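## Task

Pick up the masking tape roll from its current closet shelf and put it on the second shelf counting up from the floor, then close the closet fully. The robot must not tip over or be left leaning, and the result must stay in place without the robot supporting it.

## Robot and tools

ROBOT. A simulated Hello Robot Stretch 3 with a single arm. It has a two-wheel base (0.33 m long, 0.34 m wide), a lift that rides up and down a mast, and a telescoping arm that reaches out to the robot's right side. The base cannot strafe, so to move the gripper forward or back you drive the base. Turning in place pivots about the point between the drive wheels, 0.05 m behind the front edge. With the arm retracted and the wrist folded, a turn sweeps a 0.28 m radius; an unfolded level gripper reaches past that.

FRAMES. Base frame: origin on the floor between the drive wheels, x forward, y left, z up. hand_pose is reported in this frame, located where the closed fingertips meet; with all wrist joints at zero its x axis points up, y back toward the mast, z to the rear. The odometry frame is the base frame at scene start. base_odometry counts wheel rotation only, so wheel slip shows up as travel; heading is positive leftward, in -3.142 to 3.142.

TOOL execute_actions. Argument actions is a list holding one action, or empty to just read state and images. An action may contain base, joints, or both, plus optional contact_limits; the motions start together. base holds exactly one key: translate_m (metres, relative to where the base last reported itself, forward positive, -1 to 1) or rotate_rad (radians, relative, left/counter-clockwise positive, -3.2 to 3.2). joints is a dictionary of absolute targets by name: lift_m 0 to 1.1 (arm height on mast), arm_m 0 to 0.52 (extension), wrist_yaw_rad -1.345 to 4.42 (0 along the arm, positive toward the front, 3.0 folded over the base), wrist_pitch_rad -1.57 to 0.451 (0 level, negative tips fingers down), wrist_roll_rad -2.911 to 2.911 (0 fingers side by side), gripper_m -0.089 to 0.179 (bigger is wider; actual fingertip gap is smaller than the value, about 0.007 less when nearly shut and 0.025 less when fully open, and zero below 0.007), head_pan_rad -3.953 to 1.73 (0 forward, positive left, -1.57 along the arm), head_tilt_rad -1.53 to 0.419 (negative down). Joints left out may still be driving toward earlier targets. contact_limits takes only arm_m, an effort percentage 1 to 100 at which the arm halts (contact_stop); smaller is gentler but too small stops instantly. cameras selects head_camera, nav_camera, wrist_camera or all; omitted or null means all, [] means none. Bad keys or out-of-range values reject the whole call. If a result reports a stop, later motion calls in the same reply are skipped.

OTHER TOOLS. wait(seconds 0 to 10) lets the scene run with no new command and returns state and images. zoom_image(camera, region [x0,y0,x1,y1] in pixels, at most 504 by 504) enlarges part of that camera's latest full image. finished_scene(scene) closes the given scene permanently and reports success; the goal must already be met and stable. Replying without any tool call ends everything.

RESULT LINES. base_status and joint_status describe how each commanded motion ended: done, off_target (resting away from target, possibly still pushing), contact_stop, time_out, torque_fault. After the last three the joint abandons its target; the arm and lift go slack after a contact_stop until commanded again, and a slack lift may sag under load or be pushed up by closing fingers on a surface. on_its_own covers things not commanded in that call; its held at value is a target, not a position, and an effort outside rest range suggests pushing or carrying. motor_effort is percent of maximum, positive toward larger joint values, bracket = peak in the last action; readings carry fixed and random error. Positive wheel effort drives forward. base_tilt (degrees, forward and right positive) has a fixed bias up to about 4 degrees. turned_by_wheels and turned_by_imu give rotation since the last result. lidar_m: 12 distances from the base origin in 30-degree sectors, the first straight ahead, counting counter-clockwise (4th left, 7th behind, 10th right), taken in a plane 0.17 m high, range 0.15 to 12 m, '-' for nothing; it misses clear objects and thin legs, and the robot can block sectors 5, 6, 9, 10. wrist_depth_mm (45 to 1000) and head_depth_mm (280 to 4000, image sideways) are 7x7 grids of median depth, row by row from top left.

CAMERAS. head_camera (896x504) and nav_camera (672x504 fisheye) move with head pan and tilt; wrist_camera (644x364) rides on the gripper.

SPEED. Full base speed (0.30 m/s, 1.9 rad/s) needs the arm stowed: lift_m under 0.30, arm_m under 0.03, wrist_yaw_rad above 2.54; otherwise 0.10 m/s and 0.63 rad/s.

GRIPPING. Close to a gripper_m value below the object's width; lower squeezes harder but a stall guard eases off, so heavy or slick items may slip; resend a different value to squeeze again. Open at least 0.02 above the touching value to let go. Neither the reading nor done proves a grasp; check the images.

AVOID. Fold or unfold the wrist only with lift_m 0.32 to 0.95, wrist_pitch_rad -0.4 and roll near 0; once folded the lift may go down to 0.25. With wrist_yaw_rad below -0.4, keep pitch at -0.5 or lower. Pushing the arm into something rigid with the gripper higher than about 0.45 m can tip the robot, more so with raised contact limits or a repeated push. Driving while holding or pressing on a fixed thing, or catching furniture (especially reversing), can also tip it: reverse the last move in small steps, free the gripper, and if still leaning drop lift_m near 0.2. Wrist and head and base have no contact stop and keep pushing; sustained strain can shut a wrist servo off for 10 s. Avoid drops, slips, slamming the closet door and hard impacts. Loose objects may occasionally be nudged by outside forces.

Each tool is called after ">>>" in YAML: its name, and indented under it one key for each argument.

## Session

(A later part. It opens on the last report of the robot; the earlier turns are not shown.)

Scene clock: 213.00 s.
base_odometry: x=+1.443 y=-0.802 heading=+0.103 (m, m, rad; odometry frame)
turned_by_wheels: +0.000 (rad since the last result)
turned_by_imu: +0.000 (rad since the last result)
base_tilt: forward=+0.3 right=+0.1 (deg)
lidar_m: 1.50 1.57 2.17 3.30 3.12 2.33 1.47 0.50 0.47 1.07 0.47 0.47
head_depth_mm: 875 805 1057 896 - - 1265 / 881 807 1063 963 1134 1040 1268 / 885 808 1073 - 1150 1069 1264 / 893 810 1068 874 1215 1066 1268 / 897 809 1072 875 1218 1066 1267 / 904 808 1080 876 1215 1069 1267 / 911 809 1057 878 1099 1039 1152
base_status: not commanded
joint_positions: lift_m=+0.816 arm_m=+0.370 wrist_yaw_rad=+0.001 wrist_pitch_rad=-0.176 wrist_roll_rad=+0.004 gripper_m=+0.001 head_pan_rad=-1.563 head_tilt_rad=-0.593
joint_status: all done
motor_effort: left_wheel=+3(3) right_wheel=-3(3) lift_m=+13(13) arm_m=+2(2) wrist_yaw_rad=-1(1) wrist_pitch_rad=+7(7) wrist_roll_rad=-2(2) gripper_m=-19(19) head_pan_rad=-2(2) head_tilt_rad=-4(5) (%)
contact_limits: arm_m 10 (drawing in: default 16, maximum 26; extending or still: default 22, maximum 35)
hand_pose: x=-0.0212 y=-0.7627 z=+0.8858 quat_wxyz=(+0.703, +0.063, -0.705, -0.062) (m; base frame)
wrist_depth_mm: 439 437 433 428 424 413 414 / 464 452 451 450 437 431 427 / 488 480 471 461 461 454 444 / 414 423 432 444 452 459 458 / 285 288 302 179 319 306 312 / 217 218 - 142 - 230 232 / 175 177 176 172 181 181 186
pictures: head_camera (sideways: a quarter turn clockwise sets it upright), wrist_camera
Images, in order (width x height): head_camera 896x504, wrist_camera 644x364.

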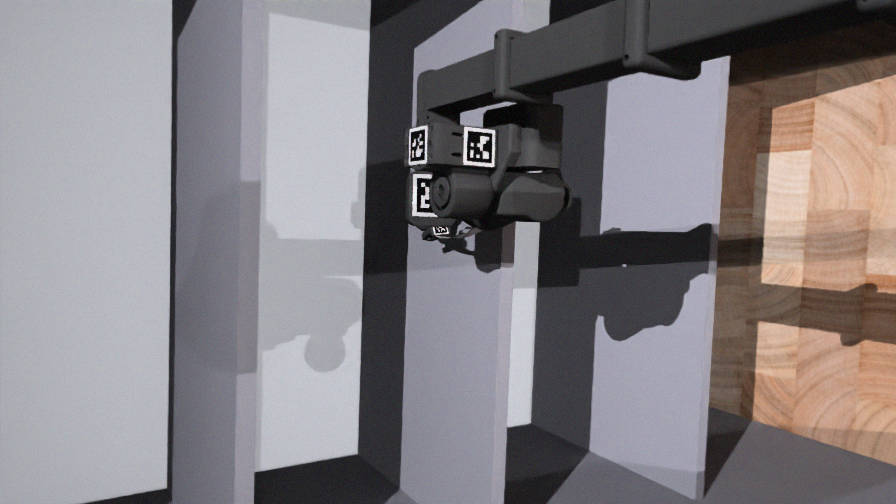

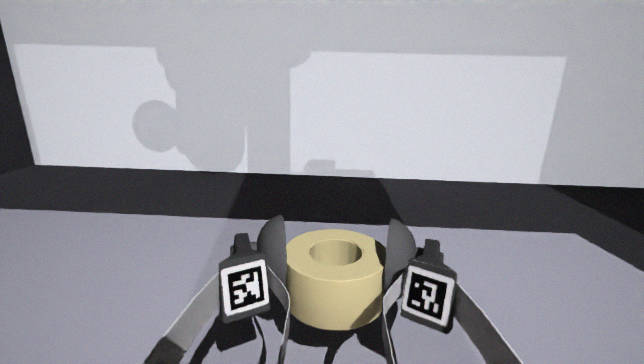

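>>> execute_actions:
  actions:
    - {"joints":{"lift_m":0.787}}
  cameras: []

>>> execute_actions:
  actions:
    - {"joints":{"gripper_m":0.1}}
  cameras: ["wrist_camera"]

Scene clock: 217.97 s.
base_odometry: x=+1.443 y=-0.802 heading=+0.103 (m, m, rad; odometry frame)
turned_by_wheels: +0.000 (rad since the last result)
turned_by_imu: +0.000 (rad since the last result)
base_tilt: forward=+0.3 right=+0.1 (deg)
lidar_m: 1.50 1.57 2.17 3.28 3.12 2.33 1.48 0.50 0.47 1.08 0.47 0.47
head_depth_mm: 875 805 1054 876 1171 - 1240 / 881 808 1065 963 1132 1033 1269 / 887 810 1068 962 1135 1067 1270 / 892 811 1068 920 1214 1063 1269 / 896 813 1075 875 1214 1063 1266 / 905 808 1080 876 1220 1069 1267 / 909 808 1058 875 1099 1038 1152
base_status: not commanded
joint_positions: lift_m=+0.788 arm_m=+0.370 wrist_yaw_rad=+0.001 wrist_pitch_rad=-0.176 wrist_roll_rad=+0.004 gripper_m=+0.001 head_pan_rad=-1.563 head_tilt_rad=-0.593
joint_status: all done
motor_effort: left_wheel=+3(3) right_wheel=-3(3) lift_m=+13(17) arm_m=+2(3) wrist_yaw_rad=-1(2) wrist_pitch_rad=+7(7) wrist_roll_rad=-2(2) gripper_m=-19(20) head_pan_rad=-2(3) head_tilt_rad=-5(5) (%)
hand_pose: x=-0.0212 y=-0.7627 z=+0.8578 quat_wxyz=(+0.703, +0.063, -0.705, -0.062) (m; base frame)
wrist_depth_mm: 442 439 433 423 420 411 410 / 462 460 448 446 436 432 427 / 477 478 468 467 454 456 445 / 330 335 344 348 362 367 378 / 226 228 238 179 254 243 246 / 172 173 - 142 - 181 184 / 139 139 140 142 142 144 146
pictures: none
No camera images: the call's "cameras" was empty. Leave "cameras" out to get every camera's image.

Scene clock: 219.47 s.
base_odometry: x=+1.443 y=-0.802 heading=+0.103 (m, m, rad; odometry frame)
turned_by_wheels: +0.000 (rad since the last result)
turned_by_imu: +0.000 (rad since the last result)
base_tilt: forward=+0.5 right=+0.1 (deg)
lidar_m: 1.50 1.57 2.17 3.28 3.09 2.33 1.48 0.50 0.47 1.07 0.47 0.47
head_depth_mm: 877 808 1058 874 1169 - 1240 / 881 809 1063 962 1137 1034 1268 / 886 809 1066 961 1134 1069 1273 / 890 809 1072 915 1208 1066 1269 / 899 809 1074 876 1215 1068 1268 / 903 808 1082 875 1214 1066 1262 / 910 806 1057 876 1103 1036 1152
base_status: not commanded
joint_positions: lift_m=+0.788 arm_m=+0.370 wrist_yaw_rad=+0.001 wrist_pitch_rad=-0.176 wrist_roll_rad=+0.004 gripper_m=+0.100 head_pan_rad=-1.563 head_tilt_rad=-0.593
joint_status: all done
motor_effort: left_wheel=+4(3) right_wheel=-3(3) lift_m=+13(13) arm_m=+2(2) wrist_yaw_rad=-1(1) wrist_pitch_rad=+7(7) wrist_roll_rad=-2(2) gripper_m=+1(86) head_pan_rad=-2(2) head_tilt_rad=-5(5) (%)
hand_pose: x=-0.0212 y=-0.7627 z=+0.8578 quat_wxyz=(+0.703, +0.063, -0.705, -0.062) (m; base frame)
wrist_depth_mm: 447 439 430 422 423 417 413 / 462 451 451 447 435 432 431 / 471 474 471 468 454 456 447 / 329 335 344 352 360 367 379 / 224 227 245 208 238 242 247 / 172 176 175 145 170 187 183 / 138 140 140 142 143 138 146
pictures: wrist_camera
Images, in order (width x height): wrist_camera 644x364.

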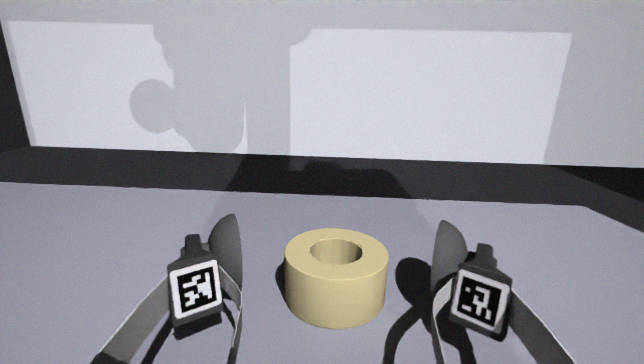

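>>> execute_actions:
  actions:
    - {"joints":{"arm_m":0.0,"lift_m":0.795}}
  cameras: ["wrist_camera"]

>>> execute_actions:
  actions:
    - {"joints":{"wrist_yaw_rad":2.9,"wrist_pitch_rad":-0.4,"gripper_m":0.0,"lift_m":0.28,"head_tilt_rad":-0.9},"base":{"rotate_rad":-0.038}}
  cameras: []

>>> execute_actions:
  actions:
    - {"base":{"translate_m":-1.0}}
  cameras: ["nav_camera","head_camera"]

Scene clock: 238.50 s.
base_odometry: x=+1.443 y=-0.802 heading=+0.103 (m, m, rad; odometry frame)
turned_by_wheels: +0.000 (rad since the last result)
turned_by_imu: +0.001 (rad since the last result)
base_tilt: forward=+0.2 right=+0.2 (deg)
lidar_m: 1.50 1.57 2.18 3.27 3.11 2.33 1.47 0.50 0.47 1.08 0.47 0.47
head_depth_mm: 875 807 1055 875 1172 1038 1269 / 882 810 1065 877 1209 1066 1266 / 886 809 1072 876 1211 1068 - / 892 811 1071 874 1213 1227 1268 / 900 813 1072 874 1214 1067 1265 / 906 811 1082 875 1212 1068 1270 / 911 808 1060 876 1103 1037 1150
base_status: not commanded
joint_positions: lift_m=+0.794 arm_m=+0.003 wrist_yaw_rad=+0.001 wrist_pitch_rad=-0.176 wrist_roll_rad=+0.004 gripper_m=+0.100 head_pan_rad=-1.563 head_tilt_rad=-0.593
joint_status: all done
joint sent to its limit — the command would take arm_m past its lower limit, so that joint was sent only as far as its limit.
motor_effort: left_wheel=+3(4) right_wheel=-3(3) lift_m=+41(46) arm_m=-2(2) wrist_yaw_rad=-1(1) wrist_pitch_rad=+7(7) wrist_roll_rad=-2(2) gripper_m=+0(1) head_pan_rad=-2(2) head_tilt_rad=-4(4) (%)
hand_pose: x=-0.0212 y=-0.3961 z=+0.8644 quat_wxyz=(+0.703, +0.063, -0.705, -0.062) (m; base frame)
wrist_depth_mm: 516 741 781 772 743 752 738 / 518 721 802 798 786 780 763 / 511 659 719 757 796 781 781 / 491 658 889 869 485 502 509 / 532 762 893 925 905 888 889 / 543 729 839 828 840 916 877 / 538 656 653 674 674 661 698
pictures: wrist_camera
Images, in order (width x height): wrist_camera 644x364.

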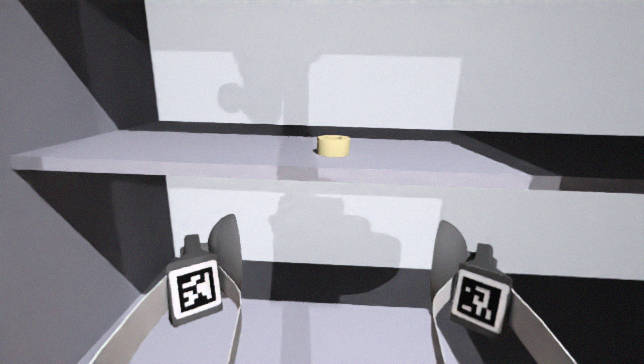

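Scene clock: 244.00 s.
base_odometry: x=+1.443 y=-0.802 heading=+0.065 (m, m, rad; odometry frame)
turned_by_wheels: -0.038 (rad since the last result)
turned_by_imu: -0.037 (rad since the last result)
base_tilt: forward=+0.4 right=+0.3 (deg)
lidar_m: 1.50 1.55 2.09 3.29 3.23 2.36 1.50 0.52 0.47 1.07 0.48 0.47
head_depth_mm: 934 896 1217 1092 1445 1265 1108 / 934 902 1215 1094 1450 1260 1123 / 935 902 1215 1094 1452 1268 1147 / 939 909 1222 1097 1453 1269 1152 / 939 910 1222 1130 1464 1272 1134 / 946 914 1232 1137 1437 1276 1128 / 951 918 1040 1104 1177 931 1114
base_status: done
joint_positions: lift_m=+0.281 arm_m=+0.003 wrist_yaw_rad=+2.898 wrist_pitch_rad=-0.416 wrist_roll_rad=+0.004 gripper_m=+0.000 head_pan_rad=-1.563 head_tilt_rad=-0.889
joint_status: all done
motor_effort: left_wheel=+3(10) right_wheel=-3(7) lift_m=+13(39) arm_m=-2(2) wrist_yaw_rad=+1(1) wrist_pitch_rad=+6(8) wrist_roll_rad=-2(2) gripper_m=-2(85) head_pan_rad=-2(3) head_tilt_rad=-7(37) (%)
hand_pose: x=+0.0330 y=+0.0699 z=+0.2937 quat_wxyz=(+0.230, +0.706, +0.061, +0.668) (m; base frame)
wrist_depth_mm: - - - - - - - / - - - - - - - / - - - - - - - / 792 - 789 794 813 819 836 / 628 - 632 662 639 653 651 / 521 518 544 - 547 539 536 / 457 - - 449 451 456 462
pictures: none
No camera images: the call's "cameras" was empty. Leave "cameras" out to get every camera's image.

Scene clock: 249.00 s.
base_odometry: x=+0.445 y=-0.867 heading=+0.065 (m, m, rad; odometry frame)
turned_by_wheels: +0.000 (rad since the last result)
turned_by_imu: -0.003 (rad since the last result)
base_tilt: forward=+0.2 right=+0.1 (deg)
lidar_m: 1.39 2.59 3.50 3.22 1.82 1.31 1.25 0.59 0.40 0.38 0.39 0.53
head_depth_mm: 304 350 412 501 640 1005 1123 / 305 351 413 503 643 891 1123 / 305 352 415 506 649 900 1142 / 306 352 416 508 652 908 1148 / 307 354 417 510 654 913 1129 / 308 355 419 512 659 918 1132 / 309 355 421 515 662 928 1134
base_status: done
joint_positions: lift_m=+0.281 arm_m=+0.003 wrist_yaw_rad=+2.898 wrist_pitch_rad=-0.417 wrist_roll_rad=+0.004 gripper_m=+0.000 head_pan_rad=-1.563 head_tilt_rad=-0.889
joint_status: not commanded
motor_effort: left_wheel=+3(10) right_wheel=-3(12) lift_m=+13(13) arm_m=-2(2) wrist_yaw_rad=+1(1) wrist_pitch_rad=+6(6) wrist_roll_rad=-2(2) gripper_m=-2(2) head_pan_rad=-2(2) head_tilt_rad=-7(7) (%)
hand_pose: x=+0.0329 y=+0.0699 z=+0.2936 quat_wxyz=(+0.230, +0.705, +0.061, +0.668) (m; base frame)
wrist_depth_mm: - - - - - - - / - - - - - - - / - - - - - - - / 799 - 775 802 809 812 822 / 626 - 635 674 639 652 642 / 521 510 543 - 540 529 535 / 457 - - 447 454 451 460
pictures: head_camera (sideways: a quarter turn clockwise sets it upright), nav_camera (sideways: a quarter turn counterclockwise sets it upright)
Images, in order (width x height): head_camera 896x504, nav_camera 672x504.

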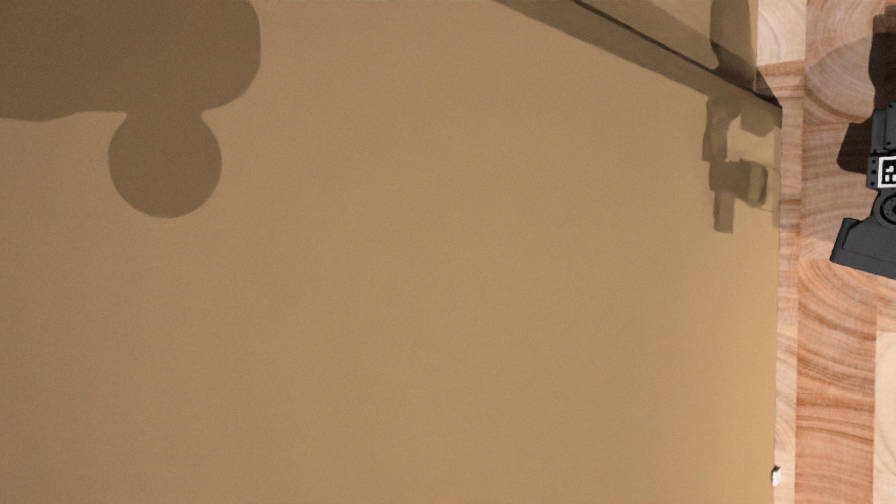

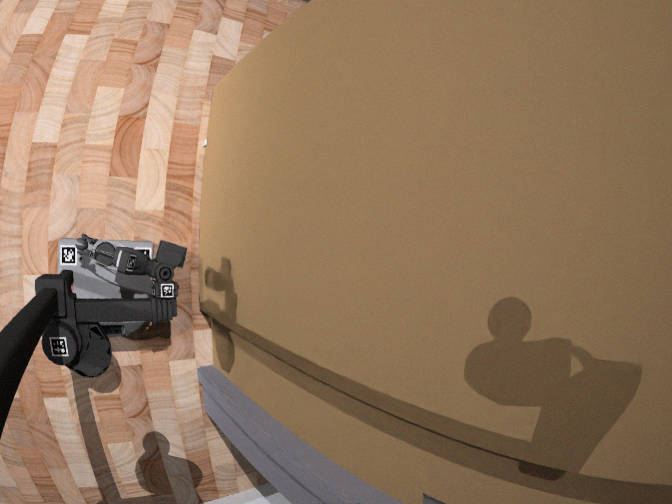

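>>> execute_actions:
  actions:
    - {"base":{"translate_m":-0.48}}
  cameras: []

>>> execute_actions:
  actions:
    - {"joints":{"lift_m":0.34,"head_pan_rad":-1.1,"head_tilt_rad":-1.1}}
  cameras: []

>>> execute_actions:
  actions:
    - {"joints":{"wrist_yaw_rad":1.0}}
  cameras: []

>>> execute_actions:
  actions:
    - {"joints":{"wrist_pitch_rad":0.0,"wrist_roll_rad":-1.57,"arm_m":0.05}}

Scene clock: 258.80 s.
base_odometry: x=-0.034 y=-0.898 heading=+0.065 (m, m, rad; odometry frame)
turned_by_wheels: +0.000 (rad since the last result)
turned_by_imu: -0.001 (rad since the last result)
base_tilt: forward=+0.4 right=+0.1 (deg)
lidar_m: 1.85 3.06 3.80 3.21 1.13 0.81 0.78 0.80 0.39 0.36 0.45 0.54
head_depth_mm: 300 344 405 493 686 1260 1126 / 300 345 407 496 635 883 1126 / 293 331 391 482 636 884 1133 / 313 355 424 543 706 957 1145 / 359 425 488 597 765 1064 1127 / 360 414 490 599 768 1017 1131 / 361 416 492 601 721 957 1130
base_status: done
joint_positions: lift_m=+0.281 arm_m=+0.003 wrist_yaw_rad=+2.898 wrist_pitch_rad=-0.417 wrist_roll_rad=+0.004 gripper_m=+0.000 head_pan_rad=-1.563 head_tilt_rad=-0.889
joint_status: not commanded
motor_effort: left_wheel=+4(10) right_wheel=-3(10) lift_m=+14(14) arm_m=-1(1) wrist_yaw_rad=+0(1) wrist_pitch_rad=+6(6) wrist_roll_rad=-2(2) gripper_m=-3(2) head_pan_rad=-2(2) head_tilt_rad=-7(7) (%)
hand_pose: x=+0.0328 y=+0.0699 z=+0.2936 quat_wxyz=(+0.230, +0.705, +0.061, +0.668) (m; base frame)
wrist_depth_mm: - - - - - - - / - - - - - - - / - - - - - - - / 789 - 786 798 806 811 806 / 627 - 632 660 643 644 644 / 525 514 547 - 547 533 541 / 454 - - 452 450 457 454
pictures: none
No camera images: the call's "cameras" was empty. Leave "cameras" out to get every camera's image.

Scene clock: 260.17 s.
base_odometry: x=-0.034 y=-0.898 heading=+0.065 (m, m, rad; odometry frame)
turned_by_wheels: +0.000 (rad since the last result)
turned_by_imu: +0.000 (rad since the last result)
base_tilt: forward=+0.3 right=+0.1 (deg)
lidar_m: 1.85 3.09 3.81 3.22 1.13 0.81 0.78 0.80 0.39 0.36 0.45 0.54
head_depth_mm: 386 451 527 573 771 1156 1090 / 406 477 581 729 926 1186 - / 427 507 627 818 1184 1230 - / 451 541 670 887 1266 1198 1122 / 434 522 657 913 1291 1205 1101 / 451 556 726 1051 1323 1203 1101 / 481 604 810 1234 1334 1210 1105
base_status: not commanded
joint_positions: lift_m=+0.339 arm_m=+0.003 wrist_yaw_rad=+2.898 wrist_pitch_rad=-0.417 wrist_roll_rad=+0.004 gripper_m=+0.000 head_pan_rad=-1.107 head_tilt_rad=-1.086
joint_status: all done
motor_effort: left_wheel=+4(3) right_wheel=-3(3) lift_m=+41(39) arm_m=-2(1) wrist_yaw_rad=+1(1) wrist_pitch_rad=+6(6) wrist_roll_rad=-2(2) gripper_m=-3(2) head_pan_rad=+2(23) head_tilt_rad=-9(31) (%)
hand_pose: x=+0.0328 y=+0.0699 z=+0.3522 quat_wxyz=(+0.230, +0.705, +0.061, +0.668) (m; base frame)
wrist_depth_mm: - - - - - - - / - - - - - - - / - - - - - - - / 891 - 888 905 928 926 951 / 719 - 717 756 724 737 735 / 592 585 616 - 615 613 609 / 517 513 - 516 519 519 523
pictures: none
No camera images: the call's "cameras" was empty. Leave "cameras" out to get every camera's image.

Scene clock: 262.10 s.
base_odometry: x=-0.034 y=-0.898 heading=+0.065 (m, m, rad; odometry frame)
turned_by_wheels: +0.000 (rad since the last result)
turned_by_imu: +0.000 (rad since the last result)
base_tilt: forward=+0.4 right=+0.2 (deg)
lidar_m: 1.85 3.08 3.81 3.20 1.13 0.81 0.78 0.80 0.39 0.36 0.45 0.54
head_depth_mm: 386 450 527 573 773 1153 1090 / 406 478 581 730 924 1192 - / 427 507 625 818 1184 1225 - / 452 543 669 885 1263 1198 1117 / 435 522 660 916 1291 1202 1101 / 451 556 726 1053 1325 1202 1104 / 481 604 810 1234 1337 1206 1107
base_status: not commanded
joint_positions: lift_m=+0.339 arm_m=+0.003 wrist_yaw_rad=+1.003 wrist_pitch_rad=-0.417 wrist_roll_rad=+0.004 gripper_m=+0.000 head_pan_rad=-1.107 head_tilt_rad=-1.086
joint_status: all done
motor_effort: left_wheel=+4(4) right_wheel=-3(3) lift_m=+41(42) arm_m=-2(2) wrist_yaw_rad=-2(3) wrist_pitch_rad=+6(6) wrist_roll_rad=-2(2) gripper_m=-3(2) head_pan_rad=+3(2) head_tilt_rad=-8(9) (%)
hand_pose: x=+0.1678 y=-0.2689 z=+0.3522 quat_wxyz=(+0.676, +0.461, -0.537, +0.203) (m; base frame)
wrist_depth_mm: - - 546 325 258 225 184 / - - 624 349 276 233 191 / - - 715 377 298 244 197 / 889 904 808 409 322 252 203 / 720 704 710 434 348 265 210 / 600 602 597 - 355 280 218 / 509 508 512 493 439 292 226
pictures: none
No camera images: the call's "cameras" was empty. Leave "cameras" out to get every camera's image.

Scene clock: 263.53 s.
base_odometry: x=-0.034 y=-0.898 heading=+0.065 (m, m, rad; odometry frame)
turned_by_wheels: +0.000 (rad since the last result)
turned_by_imu: +0.000 (rad since the last result)
base_tilt: forward=+0.5 right=+0.0 (deg)
lidar_m: 1.86 3.07 3.81 3.19 1.13 0.81 0.78 0.80 0.39 0.36 0.45 0.54
head_depth_mm: 387 451 527 573 773 1135 1091 / 405 477 581 731 928 1149 - / 427 507 627 820 1119 1178 - / 452 542 668 884 1274 1196 1114 / 435 522 659 918 1293 1202 1100 / 450 555 729 1054 1322 1205 1099 / 481 604 810 1233 1331 1203 1109
base_status: not commanded
joint_positions: lift_m=+0.339 arm_m=+0.050 wrist_yaw_rad=+1.002 wrist_pitch_rad=-0.026 wrist_roll_rad=-1.566 gripper_m=+0.000 head_pan_rad=-1.107 head_tilt_rad=-1.086
joint_status: all done
motor_effort: left_wheel=+4(3) right_wheel=-3(3) lift_m=+42(41) arm_m=+2(4) wrist_yaw_rad=-2(2) wrist_pitch_rad=+9(9) wrist_roll_rad=-2(4) gripper_m=-3(3) head_pan_rad=+3(3) head_tilt_rad=-8(9) (%)
hand_pose: x=+0.1940 y=-0.3322 z=+0.4473 quat_wxyz=(+0.877, +0.013, +0.005, +0.480) (m; base frame)
wrist_depth_mm: 502 581 575 573 578 575 567 / 425 434 430 428 431 426 427 / 346 343 345 343 342 341 345 / 284 285 285 285 284 284 281 / 285 285 283 265 267 262 259 / 266 266 266 - 270 265 264 / 234 236 234 235 232 235 235
pictures: head_camera (sideways: a quarter turn clockwise sets it upright), nav_camera (sideways: a quarter turn counterclockwise sets it upright), wrist_camera
Images, in order (width x height): head_camera 896x504, nav_camera 672x504, wrist_camera 644x364.

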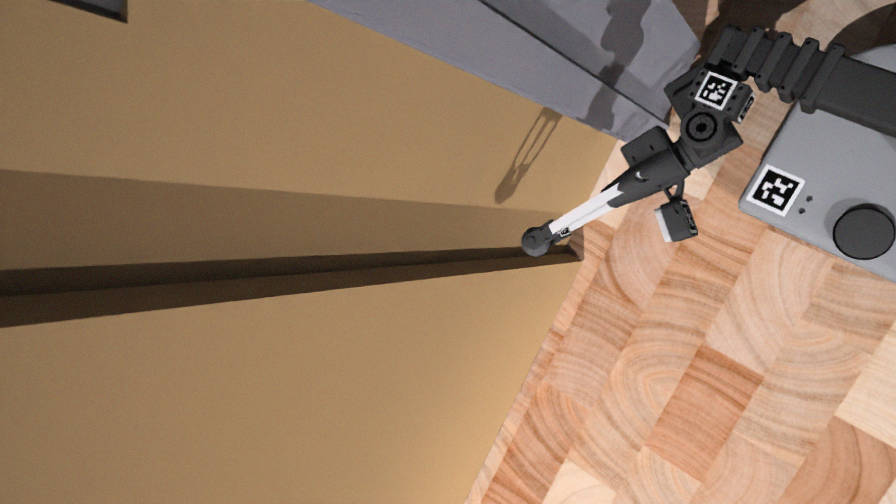

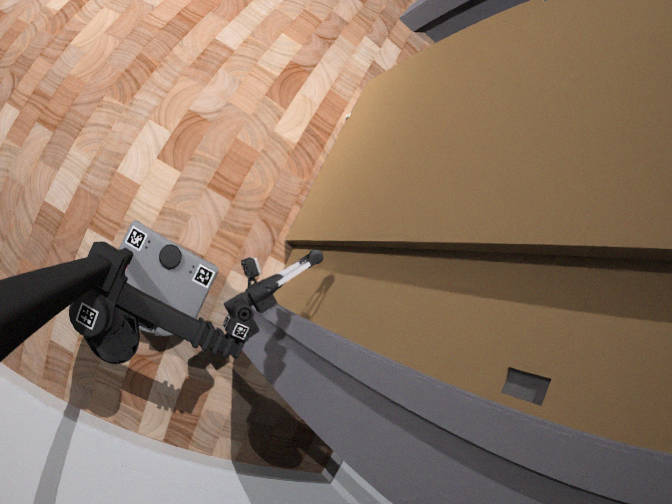

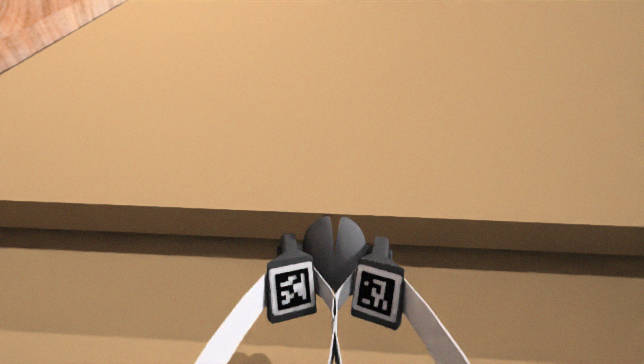

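>>> execute_actions:
  actions:
    - {"joints":{"arm_m":0.125},"base":{"rotate_rad":0.02},"contact_limits":{"arm_m":8}}
  cameras: ["head_camera","wrist_camera"]

>>> execute_actions:
  actions:
    - {"base":{"translate_m":0.2}}
  cameras: ["head_camera","wrist_camera"]

Scene clock: 274.33 s.
base_odometry: x=-0.034 y=-0.898 heading=+0.085 (m, m, rad; odometry frame)
turned_by_wheels: +0.020 (rad since the last result)
turned_by_imu: +0.020 (rad since the last result)
base_tilt: forward=+0.2 right=+0.3 (deg)
lidar_m: 1.85 3.09 3.81 3.08 1.11 0.81 0.77 0.80 0.39 0.36 0.45 0.55
head_depth_mm: 389 452 535 586 743 1161 1089 / 408 480 585 745 878 1180 - / 431 512 633 826 1177 1206 - / 451 540 665 884 1264 1199 1115 / 434 523 671 932 1300 1202 1102 / 459 567 742 1080 1329 1205 1102 / 492 618 837 1289 1332 1211 1107
base_status: done
joint_positions: lift_m=+0.339 arm_m=+0.125 wrist_yaw_rad=+1.002 wrist_pitch_rad=-0.025 wrist_roll_rad=-1.566 gripper_m=+0.000 head_pan_rad=-1.107 head_tilt_rad=-1.087
joint_status: all done
motor_effort: left_wheel=+0(2) right_wheel=-1(2) lift_m=+41(41) arm_m=+3(4) wrist_yaw_rad=-1(1) wrist_pitch_rad=+9(9) wrist_roll_rad=-2(2) gripper_m=-2(2) head_pan_rad=+2(3) head_tilt_rad=-8(9) (%)
contact_limits: arm_m 8 (drawing in: default 16, maximum 26; extending or still: default 22, maximum 35)
hand_pose: x=+0.1940 y=-0.4073 z=+0.4475 quat_wxyz=(+0.877, +0.012, +0.005, +0.480) (m; base frame)
wrist_depth_mm: 380 383 380 382 380 377 380 / 278 277 279 279 277 279 277 / 222 219 219 220 219 219 218 / 235 235 233 227 223 220 214 / 214 214 213 221 214 214 212 / 185 186 187 - 188 185 187 / 165 165 165 165 163 165 164
pictures: head_camera (sideways: a quarter turn clockwise sets it upright), wrist_camera
Images, in order (width x height): head_camera 896x504, wrist_camera 644x364.

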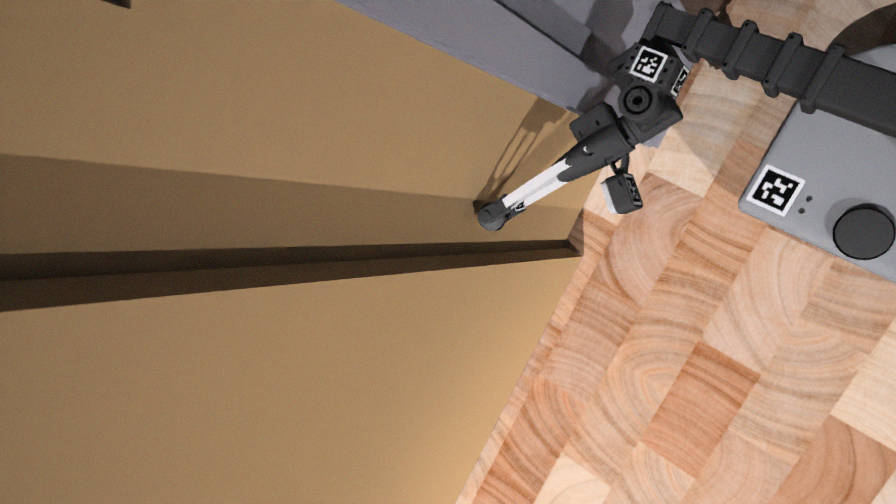

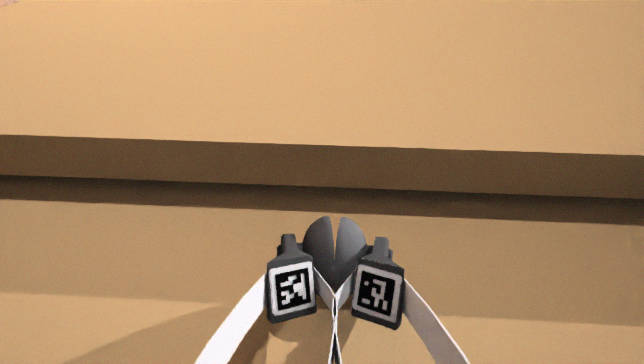

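Scene clock: 277.43 s.
base_odometry: x=+0.166 y=-0.881 heading=+0.085 (m, m, rad; odometry frame)
turned_by_wheels: +0.000 (rad since the last result)
turned_by_imu: -0.005 (rad since the last result)
base_tilt: forward=+0.2 right=+0.4 (deg)
lidar_m: 1.66 2.89 3.81 3.24 1.40 1.01 0.97 0.53 0.40 0.43 0.44 0.55
head_depth_mm: 386 450 541 679 900 1161 1089 / 406 478 582 745 965 1179 - / 429 509 629 815 1185 1203 - / 408 492 620 821 1265 1199 1113 / 428 521 669 933 1302 1200 1101 / 457 565 742 1078 1324 1205 1108 / 490 616 831 1280 1332 1210 1108
base_status: done
joint_positions: lift_m=+0.339 arm_m=+0.125 wrist_yaw_rad=+0.996 wrist_pitch_rad=-0.027 wrist_roll_rad=-1.566 gripper_m=+0.000 head_pan_rad=-1.106 head_tilt_rad=-1.088
joint_status: not commanded
motor_effort: left_wheel=-3(18) right_wheel=+8(40) lift_m=+41(42) arm_m=+2(2) wrist_yaw_rad=+2(9) wrist_pitch_rad=+9(10) wrist_roll_rad=-2(2) gripper_m=-2(3) head_pan_rad=+2(3) head_tilt_rad=-8(9) (%)
hand_pose: x=+0.1932 y=-0.4083 z=+0.4471 quat_wxyz=(+0.878, +0.013, +0.005, +0.478) (m; base frame)
wrist_depth_mm: 367 366 367 365 363 364 358 / 271 272 271 271 270 267 268 / 215 215 215 215 215 214 212 / 181 179 179 177 179 178 177 / 197 194 190 178 179 177 172 / 182 182 181 - 184 182 182 / 161 161 160 161 160 161 161
pictures: head_camera (sideways: a quarter turn clockwise sets it upright), wrist_camera
Images, in order (width x height): head_camera 896x504, wrist_camera 644x364.

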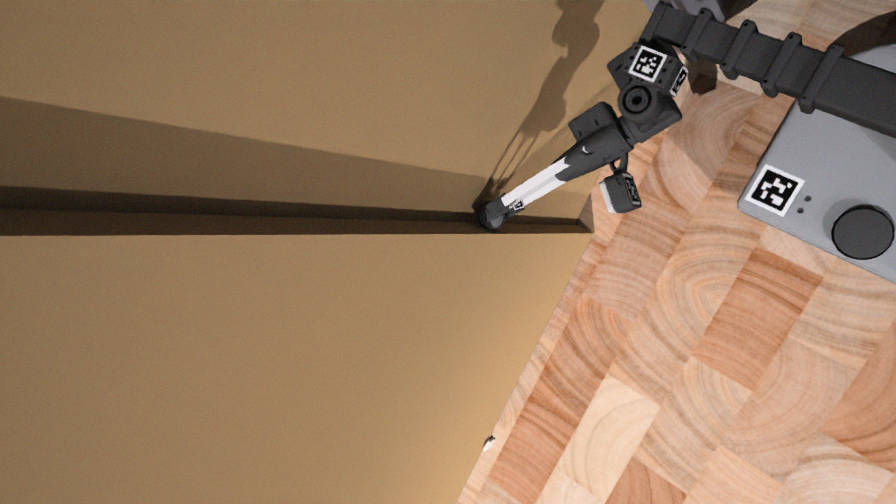

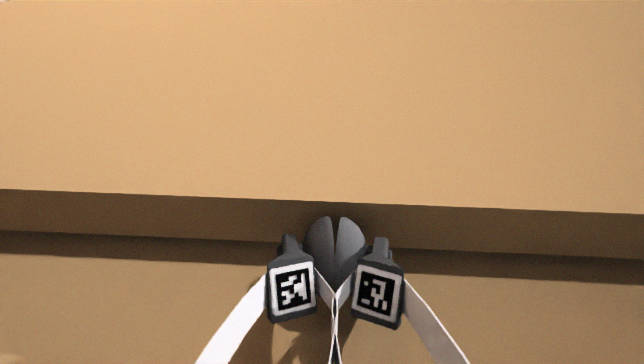

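>>> execute_actions:
  actions:
    - {"base":{"translate_m":0.42},"joints":{"arm_m":0.116}}

Scene clock: 285.47 s.
base_odometry: x=+0.584 y=-0.846 heading=+0.085 (m, m, rad; odometry frame)
turned_by_wheels: +0.000 (rad since the last result)
turned_by_imu: +0.002 (rad since the last result)
base_tilt: forward=+0.6 right=+0.2 (deg)
lidar_m: 1.38 2.45 3.33 3.64 2.00 1.45 1.39 0.62 0.45 0.43 0.44 0.54
head_depth_mm: 382 446 535 672 902 1164 1092 / 402 473 576 736 968 1175 - / 424 504 623 812 1125 1200 - / 402 485 610 808 1265 1199 1116 / 422 514 658 917 1285 1198 1104 / 451 557 730 1064 1323 1206 1106 / 482 607 817 1263 1333 1210 1106
base_status: done
joint_positions: lift_m=+0.339 arm_m=+0.116 wrist_yaw_rad=+0.988 wrist_pitch_rad=-0.027 wrist_roll_rad=-1.566 gripper_m=+0.000 head_pan_rad=-1.106 head_tilt_rad=-1.088
joint_status: all done
motor_effort: left_wheel=-4(7) right_wheel=+8(27) lift_m=+41(41) arm_m=-1(3) wrist_yaw_rad=+7(18) wrist_pitch_rad=+9(9) wrist_roll_rad=-2(2) gripper_m=-1(2) head_pan_rad=+3(2) head_tilt_rad=-8(8) (%)
hand_pose: x=+0.1921 y=-0.4016 z=+0.4471 quat_wxyz=(+0.880, +0.013, +0.005, +0.474) (m; base frame)
wrist_depth_mm: 358 361 365 356 360 354 354 / 269 270 271 270 267 269 267 / 216 215 215 215 215 213 214 / 180 179 180 180 179 180 178 / 201 195 189 178 179 176 172 / 184 185 184 - 187 185 183 / 164 164 164 164 164 163 163
pictures: head_camera (sideways: a quarter turn clockwise sets it upright), nav_camera (sideways: a quarter turn counterclockwise sets it upright), wrist_camera
Images, in order (width x height): head_camera 896x504, nav_camera 672x504, wrist_camera 644x364.

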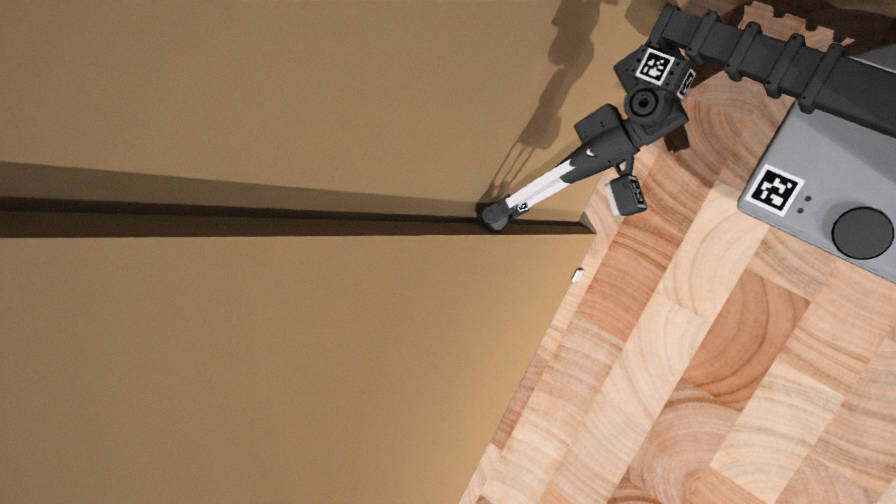

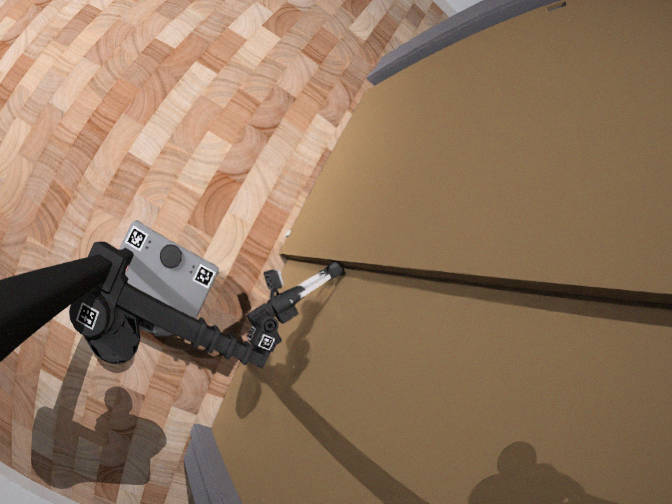

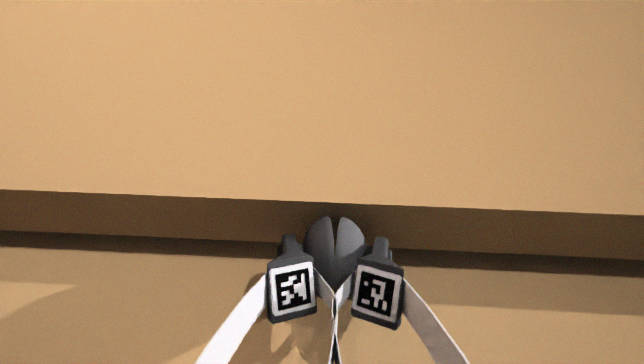

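>>> execute_actions:
  actions:
    - {"base":{"translate_m":0.072}}
  cameras: ["head_camera"]

>>> zoom_image:
  camera: "head_camera"
  region: [520, 180, 660, 300]

Scene clock: 290.30 s.
base_odometry: x=+0.656 y=-0.840 heading=+0.084 (m, m, rad; odometry frame)
turned_by_wheels: +0.000 (rad since the last result)
turned_by_imu: +0.000 (rad since the last result)
base_tilt: forward=+0.2 right=+0.2 (deg)
lidar_m: 1.37 2.37 3.22 3.21 2.10 1.52 1.47 0.62 0.45 0.43 0.44 0.54
head_depth_mm: 382 445 534 668 898 1161 1090 / 401 472 574 734 967 1179 - / 424 503 621 814 1123 1200 - / 402 484 611 807 1267 1197 1112 / 422 513 657 917 1281 1200 1098 / 450 557 731 1058 1332 1207 1106 / 482 607 817 1257 1331 1205 1110
base_status: done
joint_positions: lift_m=+0.339 arm_m=+0.116 wrist_yaw_rad=+0.988 wrist_pitch_rad=-0.027 wrist_roll_rad=-1.566 gripper_m=+0.000 head_pan_rad=-1.106 head_tilt_rad=-1.088
joint_status: not commanded
motor_effort: left_wheel=-4(7) right_wheel=+8(28) lift_m=+41(41) arm_m=-1(2) wrist_yaw_rad=+7(12) wrist_pitch_rad=+9(9) wrist_roll_rad=-2(2) gripper_m=-2(3) head_pan_rad=+3(3) head_tilt_rad=-8(7) (%)
hand_pose: x=+0.1921 y=-0.4015 z=+0.4471 quat_wxyz=(+0.880, +0.013, +0.005, +0.474) (m; base frame)
wrist_depth_mm: 361 362 363 357 361 355 356 / 270 270 270 269 270 268 267 / 217 217 216 215 215 214 214 / 180 179 179 178 179 179 179 / 200 194 190 178 180 176 171 / 185 184 182 - 185 183 184 / 163 164 163 163 163 162 163
pictures: head_camera (sideways: a quarter turn clockwise sets it upright)
Images, in order (width x height): head_camera 896x504.

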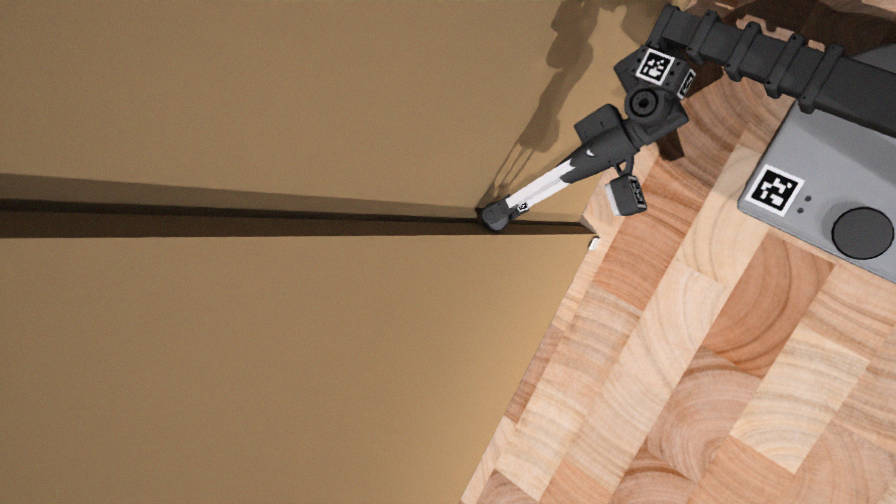

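Region (520, 180, 660, 300) of head_camera's 896x504 image, scaled by 3.600, with more detail than that image has; it fills the top 432 rows of this view, and the rest is white.

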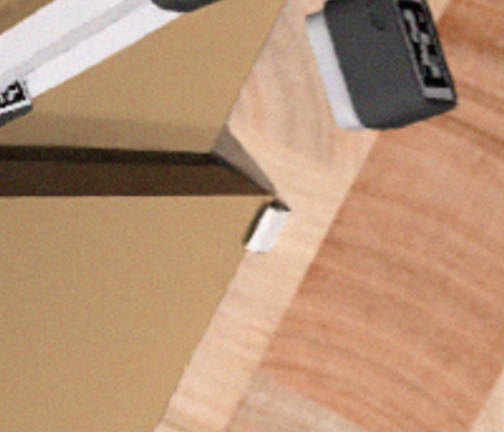

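>>> execute_actions:
  actions:
    - {"base":{"translate_m":0.008}}
  cameras: ["head_camera"]

Scene clock: 293.70 s.
base_odometry: x=+0.664 y=-0.839 heading=+0.083 (m, m, rad; odometry frame)
turned_by_wheels: -0.001 (rad since the last result)
turned_by_imu: -0.003 (rad since the last result)
base_tilt: forward=+0.2 right=+0.2 (deg)
lidar_m: 1.36 2.37 3.20 3.22 2.12 1.54 1.48 0.62 0.45 0.43 0.43 0.54
head_depth_mm: 382 446 534 671 898 1159 1090 / 402 472 575 734 968 1177 - / 422 503 621 812 1118 1204 - / 402 484 611 808 1260 1196 1112 / 421 514 660 919 1287 1201 1101 / 450 556 730 1063 1329 1206 1103 / 483 607 819 1259 1332 1211 1107
base_status: done
joint_positions: lift_m=+0.339 arm_m=+0.116 wrist_yaw_rad=+0.979 wrist_pitch_rad=-0.029 wrist_roll_rad=-1.566 gripper_m=+0.000 head_pan_rad=-1.106 head_tilt_rad=-1.088
joint_status: not commanded
on_its_own: right_wheel is at rest, and its effort (+38) is outside its rest range (-18 to +18)
motor_effort: left_wheel=-14(19) right_wheel=+38(39) lift_m=+41(41) arm_m=+1(1) wrist_yaw_rad=+11(12) wrist_pitch_rad=+10(10) wrist_roll_rad=-2(2) gripper_m=-3(3) head_pan_rad=+2(2) head_tilt_rad=-8(8) (%)
hand_pose: x=+0.1907 y=-0.4032 z=+0.4466 quat_wxyz=(+0.883, +0.014, +0.005, +0.470) (m; base frame)
wrist_depth_mm: 349 345 347 346 346 345 339 / 264 266 263 262 261 258 260 / 211 211 211 210 210 210 209 / 179 178 177 176 177 176 176 / 196 195 189 176 179 174 170 / 183 181 181 - 180 180 180 / 161 162 161 161 159 161 161
pictures: head_camera (sideways: a quarter turn clockwise sets it upright)
Images, in order (width x height): head_camera 896x504.

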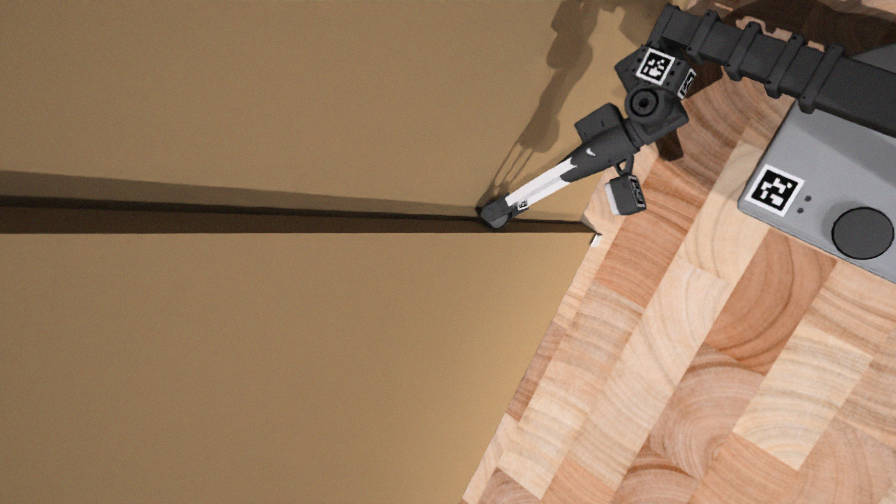

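At the stop. Back off and check the rear door.

>>> execute_actions:
  actions:
    - {"base":{"translate_m":-0.03},"joints":{"arm_m":0.07,"head_pan_rad":-2.5,"head_tilt_rad":-0.5}}
  cameras: ["head_camera"]

Scene clock: 297.37 s.
base_odometry: x=+0.634 y=-0.842 heading=+0.083 (m, m, rad; odometry frame)
turned_by_wheels: +0.000 (rad since the last result)
turned_by_imu: +0.001 (rad since the last result)
base_tilt: forward=+0.2 right=+0.2 (deg)
lidar_m: 1.36 2.40 3.25 3.64 2.08 1.50 1.44 0.62 0.45 0.43 0.44 0.54
head_depth_mm: 722 1306 1439 1563 1688 1619 1337 / 611 667 745 860 1019 1486 1301 / 621 669 733 801 885 993 1145 / 555 600 654 719 798 896 1023 / 496 533 575 625 682 752 840 / 450 479 513 551 597 651 714 / 411 435 463 494 530 572 621
base_status: done
joint_positions: lift_m=+0.339 arm_m=+0.070 wrist_yaw_rad=+0.962 wrist_pitch_rad=-0.026 wrist_roll_rad=-1.566 gripper_m=+0.000 head_pan_rad=-2.493 head_tilt_rad=-0.507
joint_status: all done
on_its_own: wrist_yaw_rad is held at +0.962, not at your +1.000, by its stall guard, which is not easing now
motor_effort: left_wheel=+1(6) right_wheel=-1(7) lift_m=+40(41) arm_m=-2(3) wrist_yaw_rad=+0(0) wrist_pitch_rad=+9(10) wrist_roll_rad=-2(2) gripper_m=-3(3) head_pan_rad=-3(30) head_tilt_rad=+5(44) (%)
hand_pose: x=+0.1883 y=-0.3613 z=+0.4474 quat_wxyz=(+0.887, +0.013, +0.005, +0.462) (m; base frame)
wrist_depth_mm: 444 446 449 439 446 439 439 / 340 339 340 341 338 339 336 / 278 275 276 276 277 276 273 / 232 232 233 232 232 233 232 / 246 247 243 225 226 222 218 / 227 228 228 - 230 228 227 / 204 203 202 204 201 203 202
pictures: head_camera (sideways: a quarter turn clockwise sets it upright)
Images, in order (width x height): head_camera 896x504.

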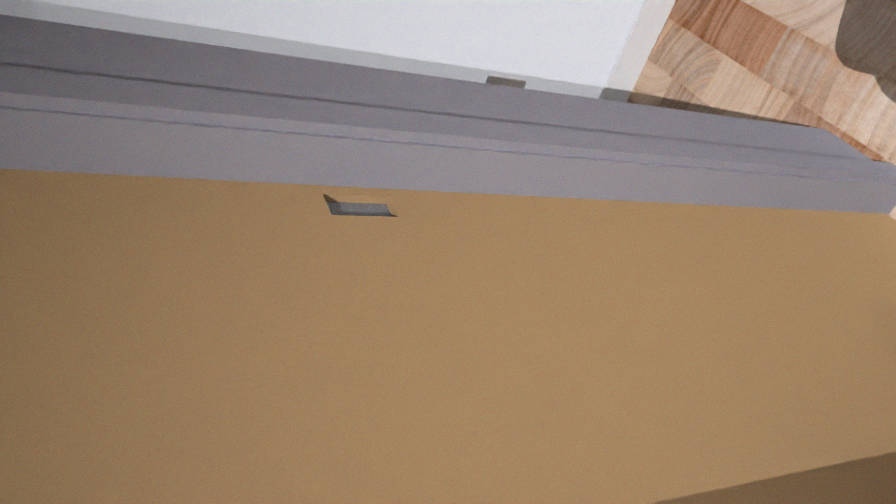

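>>> finished_scene:
  scene: 1

The scene is finished: the task was done.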